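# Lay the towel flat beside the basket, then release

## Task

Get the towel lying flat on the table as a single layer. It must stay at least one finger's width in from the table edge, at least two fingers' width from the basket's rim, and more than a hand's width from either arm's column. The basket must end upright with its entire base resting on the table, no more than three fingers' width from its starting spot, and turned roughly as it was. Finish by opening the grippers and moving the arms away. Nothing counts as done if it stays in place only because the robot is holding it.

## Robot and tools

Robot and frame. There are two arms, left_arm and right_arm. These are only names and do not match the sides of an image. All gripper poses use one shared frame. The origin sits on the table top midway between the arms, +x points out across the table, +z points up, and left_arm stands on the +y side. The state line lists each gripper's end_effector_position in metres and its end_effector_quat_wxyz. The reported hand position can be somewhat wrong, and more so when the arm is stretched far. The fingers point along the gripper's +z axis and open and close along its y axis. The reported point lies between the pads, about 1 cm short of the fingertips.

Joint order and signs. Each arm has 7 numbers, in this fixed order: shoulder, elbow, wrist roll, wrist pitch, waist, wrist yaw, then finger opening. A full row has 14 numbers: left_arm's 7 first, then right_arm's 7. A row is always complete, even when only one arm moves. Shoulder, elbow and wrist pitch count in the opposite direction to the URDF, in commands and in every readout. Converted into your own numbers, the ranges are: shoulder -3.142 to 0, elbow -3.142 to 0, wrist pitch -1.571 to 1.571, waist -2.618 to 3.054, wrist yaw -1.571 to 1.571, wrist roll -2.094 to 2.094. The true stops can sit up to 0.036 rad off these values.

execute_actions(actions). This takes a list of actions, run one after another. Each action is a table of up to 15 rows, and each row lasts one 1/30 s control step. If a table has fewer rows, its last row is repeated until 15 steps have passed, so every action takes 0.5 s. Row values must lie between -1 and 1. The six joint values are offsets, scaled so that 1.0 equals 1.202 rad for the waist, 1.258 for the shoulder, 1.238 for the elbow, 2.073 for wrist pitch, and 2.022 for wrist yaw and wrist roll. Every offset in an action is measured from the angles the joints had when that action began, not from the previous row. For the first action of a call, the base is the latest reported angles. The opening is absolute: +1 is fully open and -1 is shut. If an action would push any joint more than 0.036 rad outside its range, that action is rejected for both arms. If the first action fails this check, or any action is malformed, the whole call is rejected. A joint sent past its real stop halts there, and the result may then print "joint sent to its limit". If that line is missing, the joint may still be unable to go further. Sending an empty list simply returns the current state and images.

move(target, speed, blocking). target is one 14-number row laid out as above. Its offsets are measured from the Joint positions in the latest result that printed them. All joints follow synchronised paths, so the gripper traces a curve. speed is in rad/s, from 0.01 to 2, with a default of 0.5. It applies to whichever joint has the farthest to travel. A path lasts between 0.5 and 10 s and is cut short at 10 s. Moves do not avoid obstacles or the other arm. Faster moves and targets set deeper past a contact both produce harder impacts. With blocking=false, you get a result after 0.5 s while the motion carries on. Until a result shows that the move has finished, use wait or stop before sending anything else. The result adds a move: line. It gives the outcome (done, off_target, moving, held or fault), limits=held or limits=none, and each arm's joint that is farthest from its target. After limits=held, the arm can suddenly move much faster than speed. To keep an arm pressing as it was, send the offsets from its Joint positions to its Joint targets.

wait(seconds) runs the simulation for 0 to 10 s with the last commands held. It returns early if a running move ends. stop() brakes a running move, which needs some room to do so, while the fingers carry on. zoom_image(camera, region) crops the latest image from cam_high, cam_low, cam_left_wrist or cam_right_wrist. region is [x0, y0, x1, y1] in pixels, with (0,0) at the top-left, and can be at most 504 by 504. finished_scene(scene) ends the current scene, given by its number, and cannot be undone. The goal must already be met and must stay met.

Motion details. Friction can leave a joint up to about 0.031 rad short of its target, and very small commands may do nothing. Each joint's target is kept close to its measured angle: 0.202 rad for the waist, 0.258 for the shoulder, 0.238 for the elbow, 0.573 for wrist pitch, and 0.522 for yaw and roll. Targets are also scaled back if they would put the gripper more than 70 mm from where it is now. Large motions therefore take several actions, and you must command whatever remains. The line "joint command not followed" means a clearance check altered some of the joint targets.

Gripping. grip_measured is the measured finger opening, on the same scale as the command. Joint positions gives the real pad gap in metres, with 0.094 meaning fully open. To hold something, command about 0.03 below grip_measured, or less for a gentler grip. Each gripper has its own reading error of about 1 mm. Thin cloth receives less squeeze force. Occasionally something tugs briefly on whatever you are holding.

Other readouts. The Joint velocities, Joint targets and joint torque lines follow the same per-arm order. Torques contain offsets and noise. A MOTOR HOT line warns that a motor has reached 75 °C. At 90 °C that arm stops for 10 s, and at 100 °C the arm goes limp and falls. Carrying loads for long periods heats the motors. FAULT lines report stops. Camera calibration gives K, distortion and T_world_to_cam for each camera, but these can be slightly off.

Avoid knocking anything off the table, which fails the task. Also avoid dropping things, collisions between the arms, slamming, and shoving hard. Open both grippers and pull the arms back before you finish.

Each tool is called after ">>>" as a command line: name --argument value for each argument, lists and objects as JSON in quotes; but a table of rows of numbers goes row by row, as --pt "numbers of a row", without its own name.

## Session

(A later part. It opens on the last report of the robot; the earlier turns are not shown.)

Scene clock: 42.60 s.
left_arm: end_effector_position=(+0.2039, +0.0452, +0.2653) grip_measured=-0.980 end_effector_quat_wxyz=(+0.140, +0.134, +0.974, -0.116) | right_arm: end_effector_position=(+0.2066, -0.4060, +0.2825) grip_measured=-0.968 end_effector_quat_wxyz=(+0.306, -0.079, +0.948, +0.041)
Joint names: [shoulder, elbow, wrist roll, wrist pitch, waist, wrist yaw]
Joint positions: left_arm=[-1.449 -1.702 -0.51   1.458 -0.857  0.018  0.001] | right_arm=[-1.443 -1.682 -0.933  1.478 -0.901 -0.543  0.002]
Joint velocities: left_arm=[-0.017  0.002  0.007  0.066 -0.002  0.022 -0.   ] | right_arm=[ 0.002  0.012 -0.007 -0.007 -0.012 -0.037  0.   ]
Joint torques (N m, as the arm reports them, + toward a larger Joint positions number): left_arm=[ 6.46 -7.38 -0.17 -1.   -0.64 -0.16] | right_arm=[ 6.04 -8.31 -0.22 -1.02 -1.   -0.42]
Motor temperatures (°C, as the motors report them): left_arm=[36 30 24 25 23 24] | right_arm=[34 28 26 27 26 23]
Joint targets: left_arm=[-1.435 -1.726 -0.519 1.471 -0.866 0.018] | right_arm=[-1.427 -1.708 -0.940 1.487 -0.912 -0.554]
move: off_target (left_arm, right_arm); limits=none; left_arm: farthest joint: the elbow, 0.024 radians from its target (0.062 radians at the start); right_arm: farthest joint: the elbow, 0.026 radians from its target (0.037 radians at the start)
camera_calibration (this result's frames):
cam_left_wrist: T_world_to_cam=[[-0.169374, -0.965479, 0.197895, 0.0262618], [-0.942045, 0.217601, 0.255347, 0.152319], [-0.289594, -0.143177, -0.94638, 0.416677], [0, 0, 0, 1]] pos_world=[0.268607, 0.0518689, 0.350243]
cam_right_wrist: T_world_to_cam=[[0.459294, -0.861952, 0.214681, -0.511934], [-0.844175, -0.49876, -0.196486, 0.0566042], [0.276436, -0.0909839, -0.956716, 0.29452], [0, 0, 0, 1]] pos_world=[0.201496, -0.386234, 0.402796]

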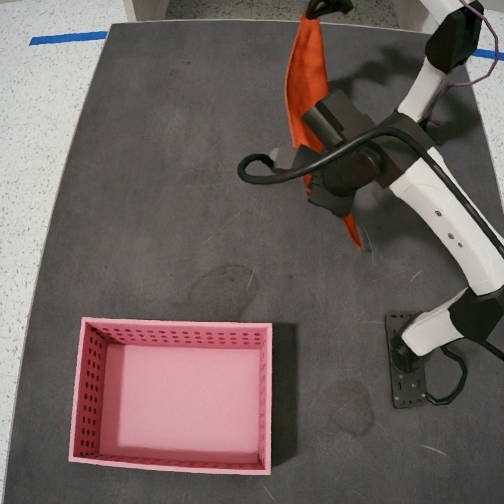

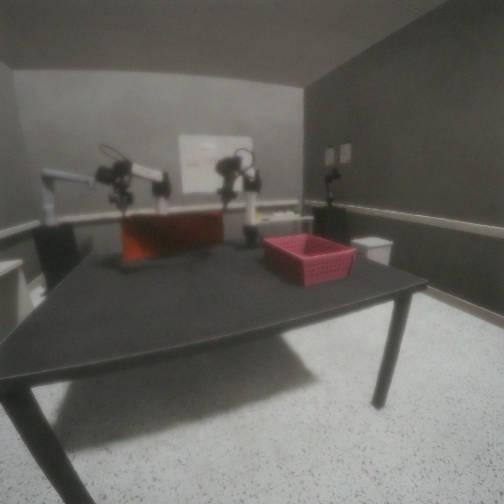

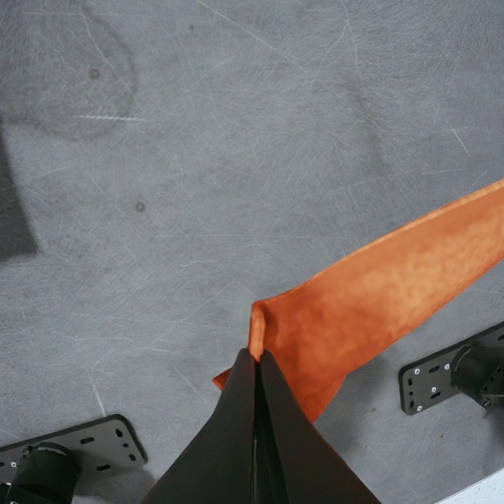

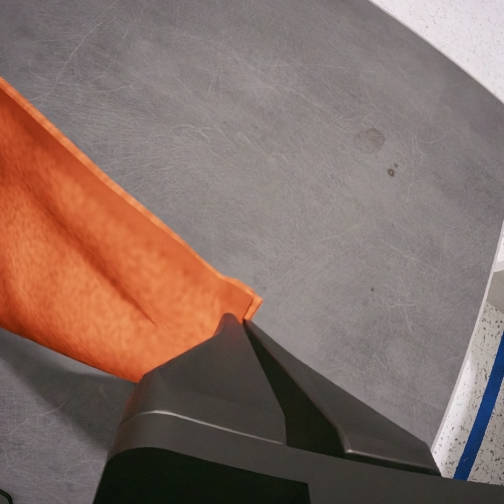

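>>> move --target '[-0.335,0.14,0.12,-0.36,0.275,0,-1,-0.34,0.13,0.26,-0.37,0.44,0.27,-1]' --speed 1.6

Scene clock: 44.23 s.
left_arm: end_effector_position=(+0.4128, +0.0484, +0.1239) grip_measured=-0.980 end_effector_quat_wxyz=(+0.226, +0.089, +0.965, -0.097) | right_arm: end_effector_position=(+0.3977, -0.3981, +0.1249) grip_measured=-0.968 end_effector_quat_wxyz=(+0.232, -0.044, +0.968, -0.083)
Joint names: [shoulder, elbow, wrist roll, wrist pitch, waist, wrist yaw]
Joint positions: left_arm=[-1.877 -1.537 -0.277  0.733 -0.532  0.019  0.001] | right_arm=[-1.872 -1.534 -0.414  0.735 -0.37  -0.014  0.002]
Joint velocities: left_arm=[-0.002  0.007  0.007  0.051  0.002 -0.007 -0.   ] | right_arm=[ 0.002  0.012 -0.007  0.037  0.002 -0.037  0.   ]
Joint torques (N m, as the arm reports them, + toward a larger Joint positions number): left_arm=[11.18 -6.13  0.01 -1.63  0.4  -0.17] | right_arm=[ 9.8  -6.5  -0.03 -1.73 -0.34  0.1 ]
Motor temperatures (°C, as the motors report them): left_arm=[36 30 24 25 23 24] | right_arm=[34 28 26 27 26 23]
Joint targets: left_arm=[-1.871 -1.528 -0.268 0.712 -0.526 0.018] | right_arm=[-1.871 -1.521 -0.407 0.712 -0.372 0.003]
move: off_target (left_arm, right_arm); limits=none; left_arm: farthest joint: the wrist pitch, 0.022 radians from its target (0.746 radians at the start); right_arm: farthest joint: the wrist pitch, 0.024 radians from its target (0.768 radians at the start)
camera_calibration (this result's frames):
cam_left_wrist: T_world_to_cam=[[-0.0913737, -0.9801, 0.176222, 0.0639105], [-0.98949, 0.109277, 0.094703, 0.429288], [-0.112075, -0.165716, -0.979784, 0.275856], [0, 0, 0, 1]] pos_world=[0.461532, 0.0614413, 0.218362]
cam_right_wrist: T_world_to_cam=[[0.376118, -0.856046, 0.354572, -0.541171], [-0.919247, -0.392764, 0.0268519, 0.235011], [0.116277, -0.336039, -0.934643, 0.0550174], [0, 0, 0, 1]] pos_world=[0.41318, -0.352475, 0.236995]

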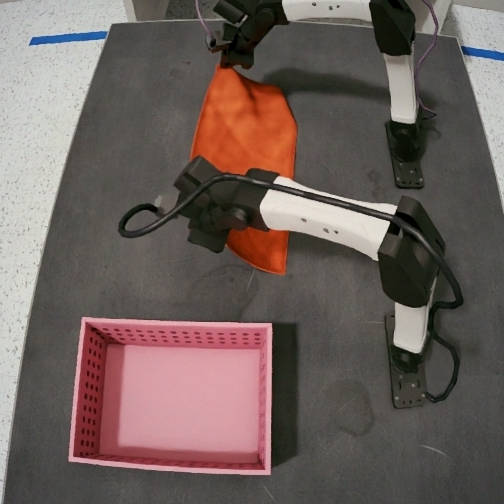

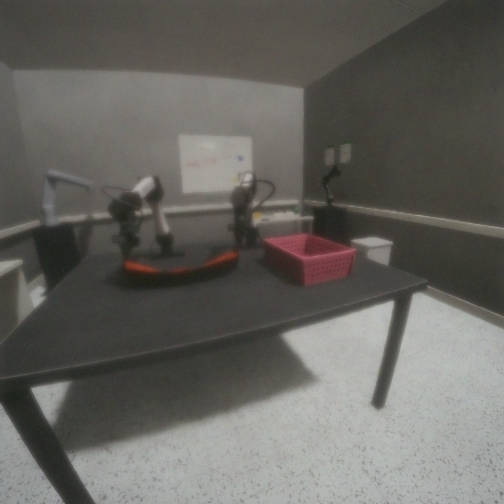

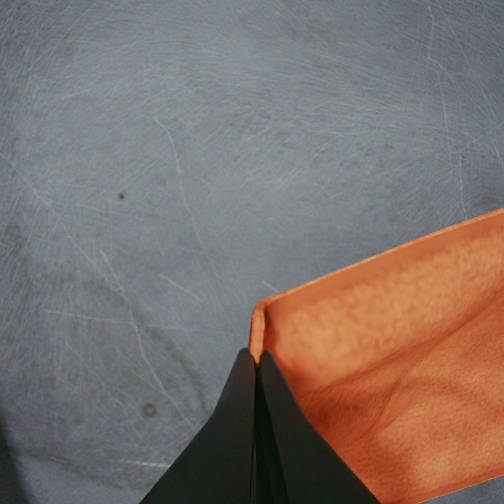

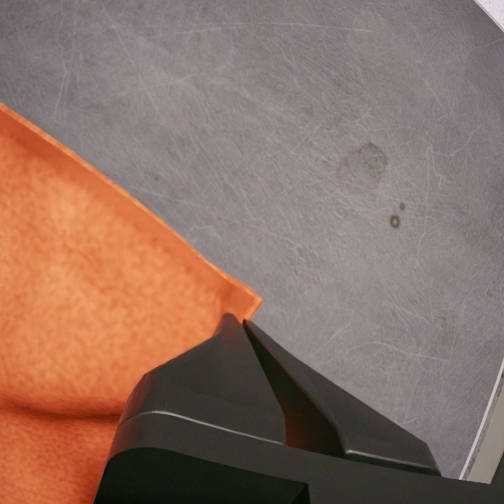

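>>> move --target '[-0.565,-0.62,0.05,0,0.114,0,-1,-0.57,-0.622,0.1,0,0.06,0,-1]' --speed 0.35

>>> zoom_image --camera "cam_high" --region '[90, 50, 340, 300]'

Scene clock: 47.10 s.
left_arm: end_effector_position=(+0.5789, +0.0549, +0.0215) grip_measured=-0.980 end_effector_quat_wxyz=(+0.248, +0.071, +0.963, -0.075) | right_arm: end_effector_position=(+0.5537, -0.4100, +0.0280) grip_measured=-0.968 end_effector_quat_wxyz=(+0.257, +0.020, +0.965, -0.056)
Joint names: [shoulder, elbow, wrist roll, wrist pitch, waist, wrist yaw]
Joint positions: left_arm=[-2.586 -2.272 -0.185  0.734 -0.404  0.019  0.001] | right_arm=[-2.577 -2.278 -0.218  0.739 -0.307 -0.014  0.002]
Joint velocities: left_arm=[-0.002 -0.007 -0.022  0.007  0.002 -0.037 -0.   ] | right_arm=[-0.002  0.007 -0.037  0.037  0.002 -0.037 -0.001]
Joint torques (N m, as the arm reports them, + toward a larger Joint positions number): left_arm=[15.94 -8.86  0.05 -1.47  0.68 -0.14] | right_arm=[13.84 -9.58 -0.03 -1.6   0.64 -0.04]
Motor temperatures (°C, as the motors report them): left_arm=[37 31 24 25 23 24] | right_arm=[35 29 26 28 26 23]
Joint targets: left_arm=[-2.588 -2.304 -0.176 0.733 -0.395 0.019] | right_arm=[-2.589 -2.304 -0.212 0.735 -0.298 -0.014]
move: off_target (left_arm, right_arm); limits=none; left_arm: farthest joint: the elbow, 0.032 radians from its target (0.768 radians at the start); right_arm: farthest joint: the elbow, 0.026 radians from its target (0.770 radians at the start)
camera_calibration (this result's frames):
cam_left_wrist: T_world_to_cam=[[-0.0517528, -0.988421, 0.14264, 0.0817492], [-0.996709, 0.0600446, 0.0544503, 0.610374], [-0.0623846, -0.139353, -0.988276, 0.165151], [0, 0, 0, 1]] pos_world=[0.622899, 0.0671674, 0.118319]
cam_right_wrist: T_world_to_cam=[[0.261562, -0.917285, 0.300288, -0.535831], [-0.955101, -0.290842, -0.056504, 0.440354], [0.139167, -0.272026, -0.952174, -0.0436684], [0, 0, 0, 1]] pos_world=[0.566812, -0.375316, 0.144205]

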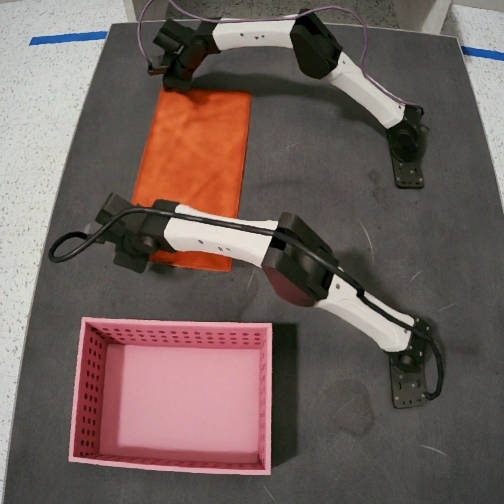

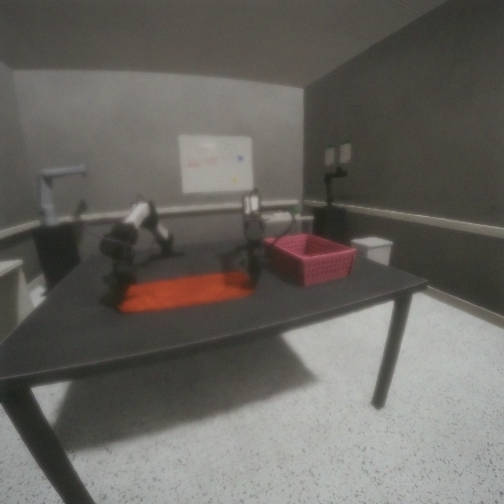

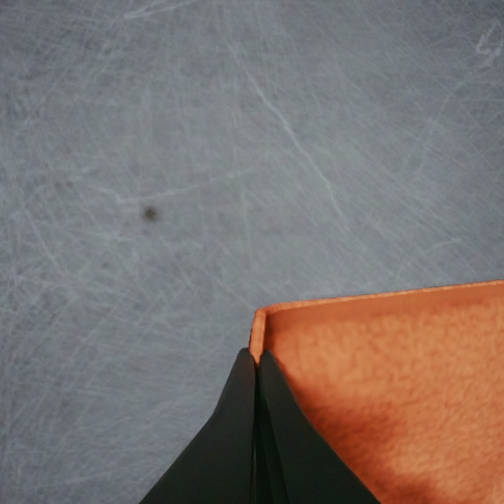

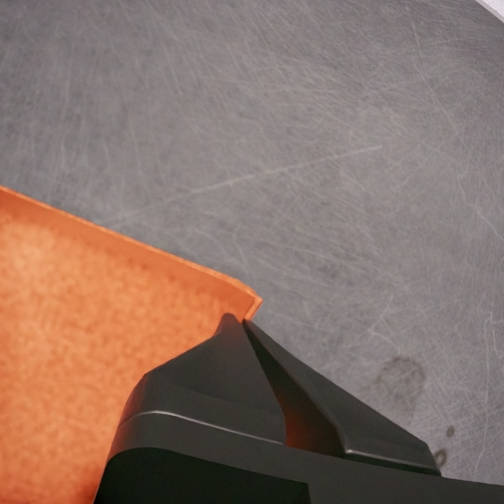

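Region (90, 50, 340, 300) of cam_high's 504x504 image, scaled by 2.016, with more detail than that image has.

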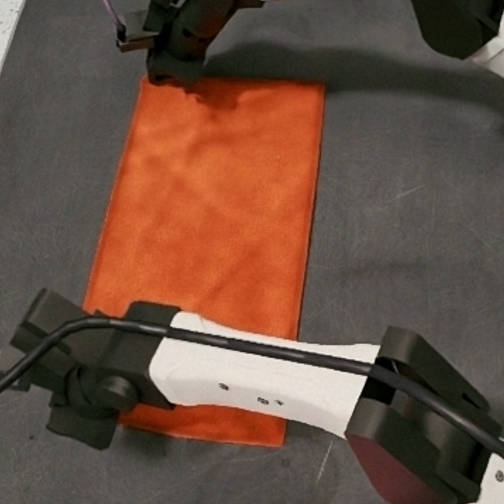

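>>> move --target '[0,-0.02,0,0,0,0,0.2,0,-0.02,0,0,0,0,0.2]'

>>> move --target '[1,0.6,0,0.35,-0.1,0,0.2,1,0.6,0,0.35,0,0,0.2]' --speed 0.8

>>> zoom_image --camera "cam_high" --region '[90, 50, 340, 300]'

Scene clock: 48.00 s.
left_arm: end_effector_position=(+0.5789, +0.0549, +0.0215) grip_measured=+0.197 end_effector_quat_wxyz=(+0.248, +0.071, +0.963, -0.075) | right_arm: end_effector_position=(+0.5537, -0.4100, +0.0280) grip_measured=+0.198 end_effector_quat_wxyz=(+0.257, +0.021, +0.964, -0.056)
Joint names: [shoulder, elbow, wrist roll, wrist pitch, waist, wrist yaw]
Joint positions: left_arm=[-2.586 -2.272 -0.185  0.734 -0.404  0.019  0.056] | right_arm=[-2.577 -2.278 -0.218  0.739 -0.307 -0.014  0.056]
Joint velocities: left_arm=[-0.012  0.002  0.007  0.051  0.002 -0.066 -0.001] | right_arm=[-0.002  0.012 -0.066 -0.007 -0.002  0.022  0.001]
Joint torques (N m, as the arm reports them, + toward a larger Joint positions number): left_arm=[16.11 -8.41 -0.09 -1.44  0.08 -0.14] | right_arm=[14.76 -9.45 -0.13 -1.57 -0.14 -0.04]
Motor temperatures (°C, as the motors report them): left_arm=[37 31 24 25 23 24] | right_arm=[36 29 26 28 26 23]
Joint targets: left_arm=[-2.586 -2.297 -0.185 0.734 -0.404 0.019] | right_arm=[-2.577 -2.303 -0.218 0.739 -0.307 -0.014]
move: off_target (left_arm, right_arm); limits=none; left_arm: farthest joint: the elbow, 0.024 radians from its target (0.024 radians at the start); right_arm: farthest joint: the elbow, 0.025 radians from its target (0.025 radians at the start)
camera_calibration (this result's frames):
cam_left_wrist: T_world_to_cam=[[-0.0517528, -0.988421, 0.14264, 0.0817492], [-0.996709, 0.0600446, 0.0544503, 0.610374], [-0.0623846, -0.139353, -0.988276, 0.165151], [0, 0, 0, 1]] pos_world=[0.622899, 0.0671674, 0.118319]
cam_right_wrist: T_world_to_cam=[[0.261247, -0.917428, 0.300127, -0.535711], [-0.955194, -0.290518, -0.0566023, 0.440541], [0.139121, -0.271892, -0.952218, -0.043587], [0, 0, 0, 1]] pos_world=[0.566818, -0.375342, 0.144213]

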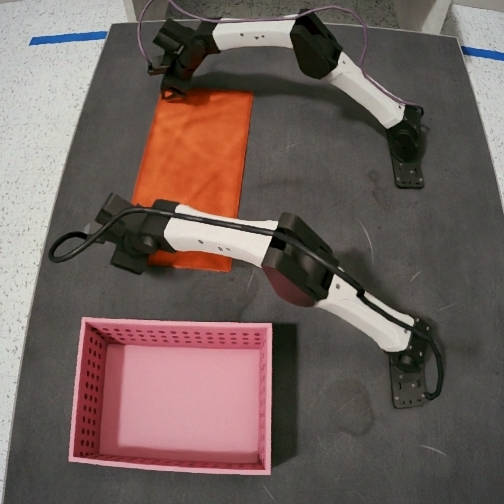

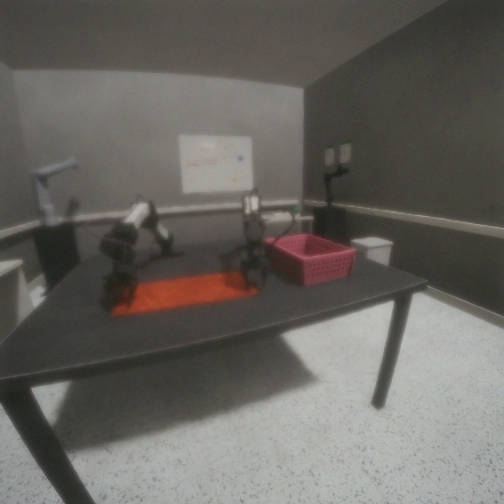

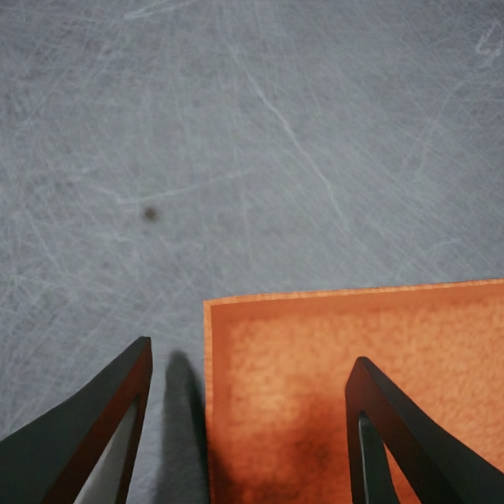

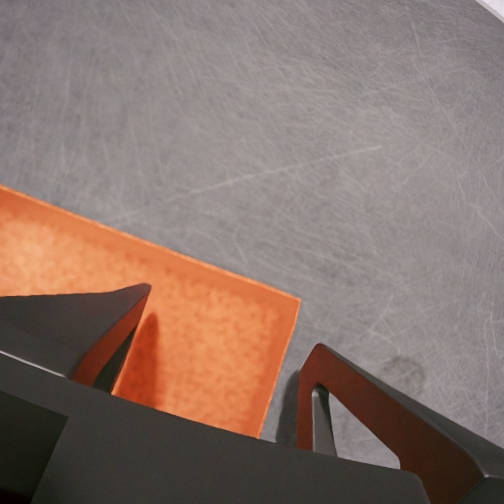

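Scene clock: 50.23 s.
left_arm: end_effector_position=(+0.2340, +0.1414, +0.2487) grip_measured=+0.197 end_effector_quat_wxyz=(+0.157, +0.126, +0.978, -0.060) | right_arm: end_effector_position=(+0.2124, -0.3176, +0.2539) grip_measured=+0.198 end_effector_quat_wxyz=(+0.173, +0.022, +0.984, -0.036)
Joint names: [shoulder, elbow, wrist roll, wrist pitch, waist, wrist yaw]
Joint positions: left_arm=[-1.334 -1.548 -0.185  1.447 -0.513  0.019  0.056] | right_arm=[-1.327 -1.559 -0.218  1.449 -0.307 -0.014  0.056]
Joint velocities: left_arm=[ 0.007  0.012  0.037 -0.007  0.002 -0.066 -0.   ] | right_arm=[-0.002 -0.027 -0.022 -0.022  0.002 -0.022  0.   ]
Joint torques (N m, as the arm reports them, + toward a larger Joint positions number): left_arm=[ 4.82 -4.51 -0.09 -0.97 -0.74 -0.15] | right_arm=[ 4.35 -4.65 -0.12 -1.06 -0.15 -0.04]
Motor temperatures (°C, as the motors report them): left_arm=[38 31 24 25 23 24] | right_arm=[36 29 26 28 26 23]
Joint targets: left_arm=[-1.328 -1.530 -0.185 1.459 -0.524 0.019] | right_arm=[-1.319 -1.535 -0.218 1.464 -0.307 -0.014]
move: off_target (right_arm); limits=none; left_arm: farthest joint: the elbow, 0.019 radians from its target (0.743 radians at the start); right_arm: farthest joint: the elbow, 0.024 radians from its target (0.743 radians at the start)
camera_calibration (this result's frames):
cam_left_wrist: T_world_to_cam=[[-0.139734, -0.986055, 0.0903847, 0.150239], [-0.959975, 0.157282, 0.231754, 0.18257], [-0.242738, -0.0543831, -0.968566, 0.405547], [0, 0, 0, 1]] pos_world=[0.294698, 0.141484, 0.336909]
cam_right_wrist: T_world_to_cam=[[0.305144, -0.929315, 0.207992, -0.419233], [-0.951916, -0.291405, 0.094542, 0.114775], [-0.0272494, -0.22684, -0.973551, 0.299191], [0, 0, 0, 1]] pos_world=[0.245335, -0.288285, 0.367624]

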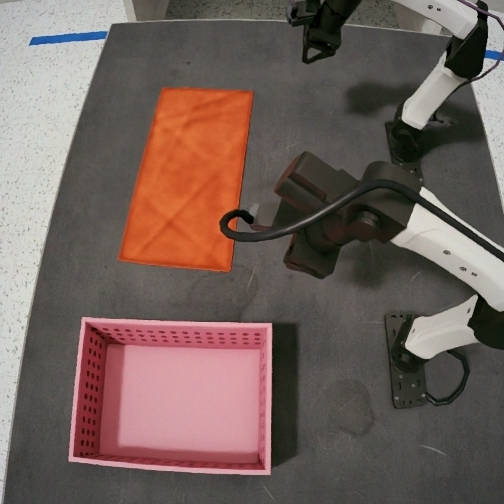

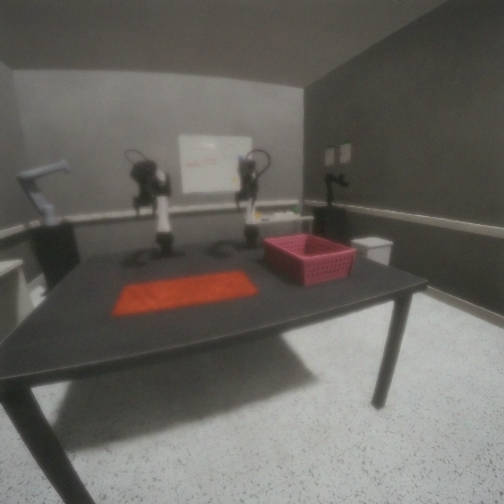

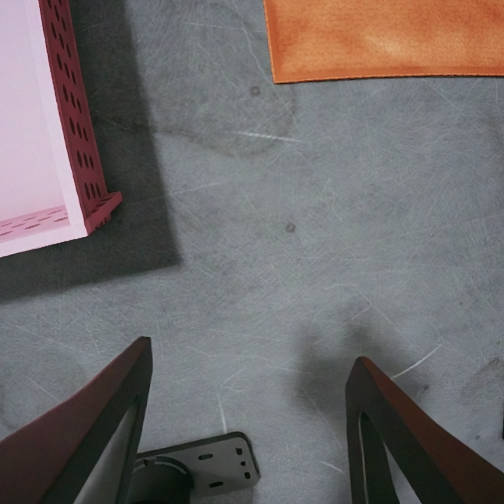

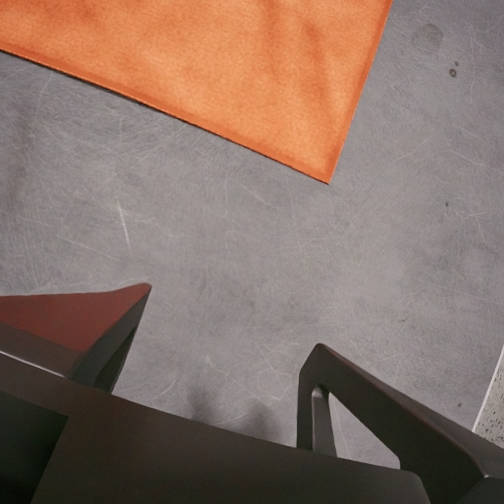

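Region (90, 50, 340, 300) of cam_high's 504x504 image, scaled by 2.016, with more detail than that image has.

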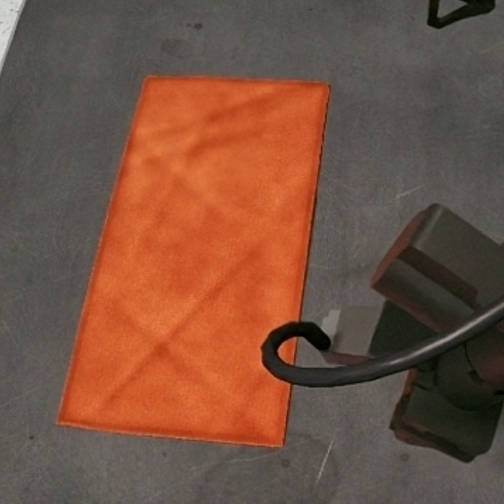

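>>> finished_scene --scene 1

The scene is finished: the task was done.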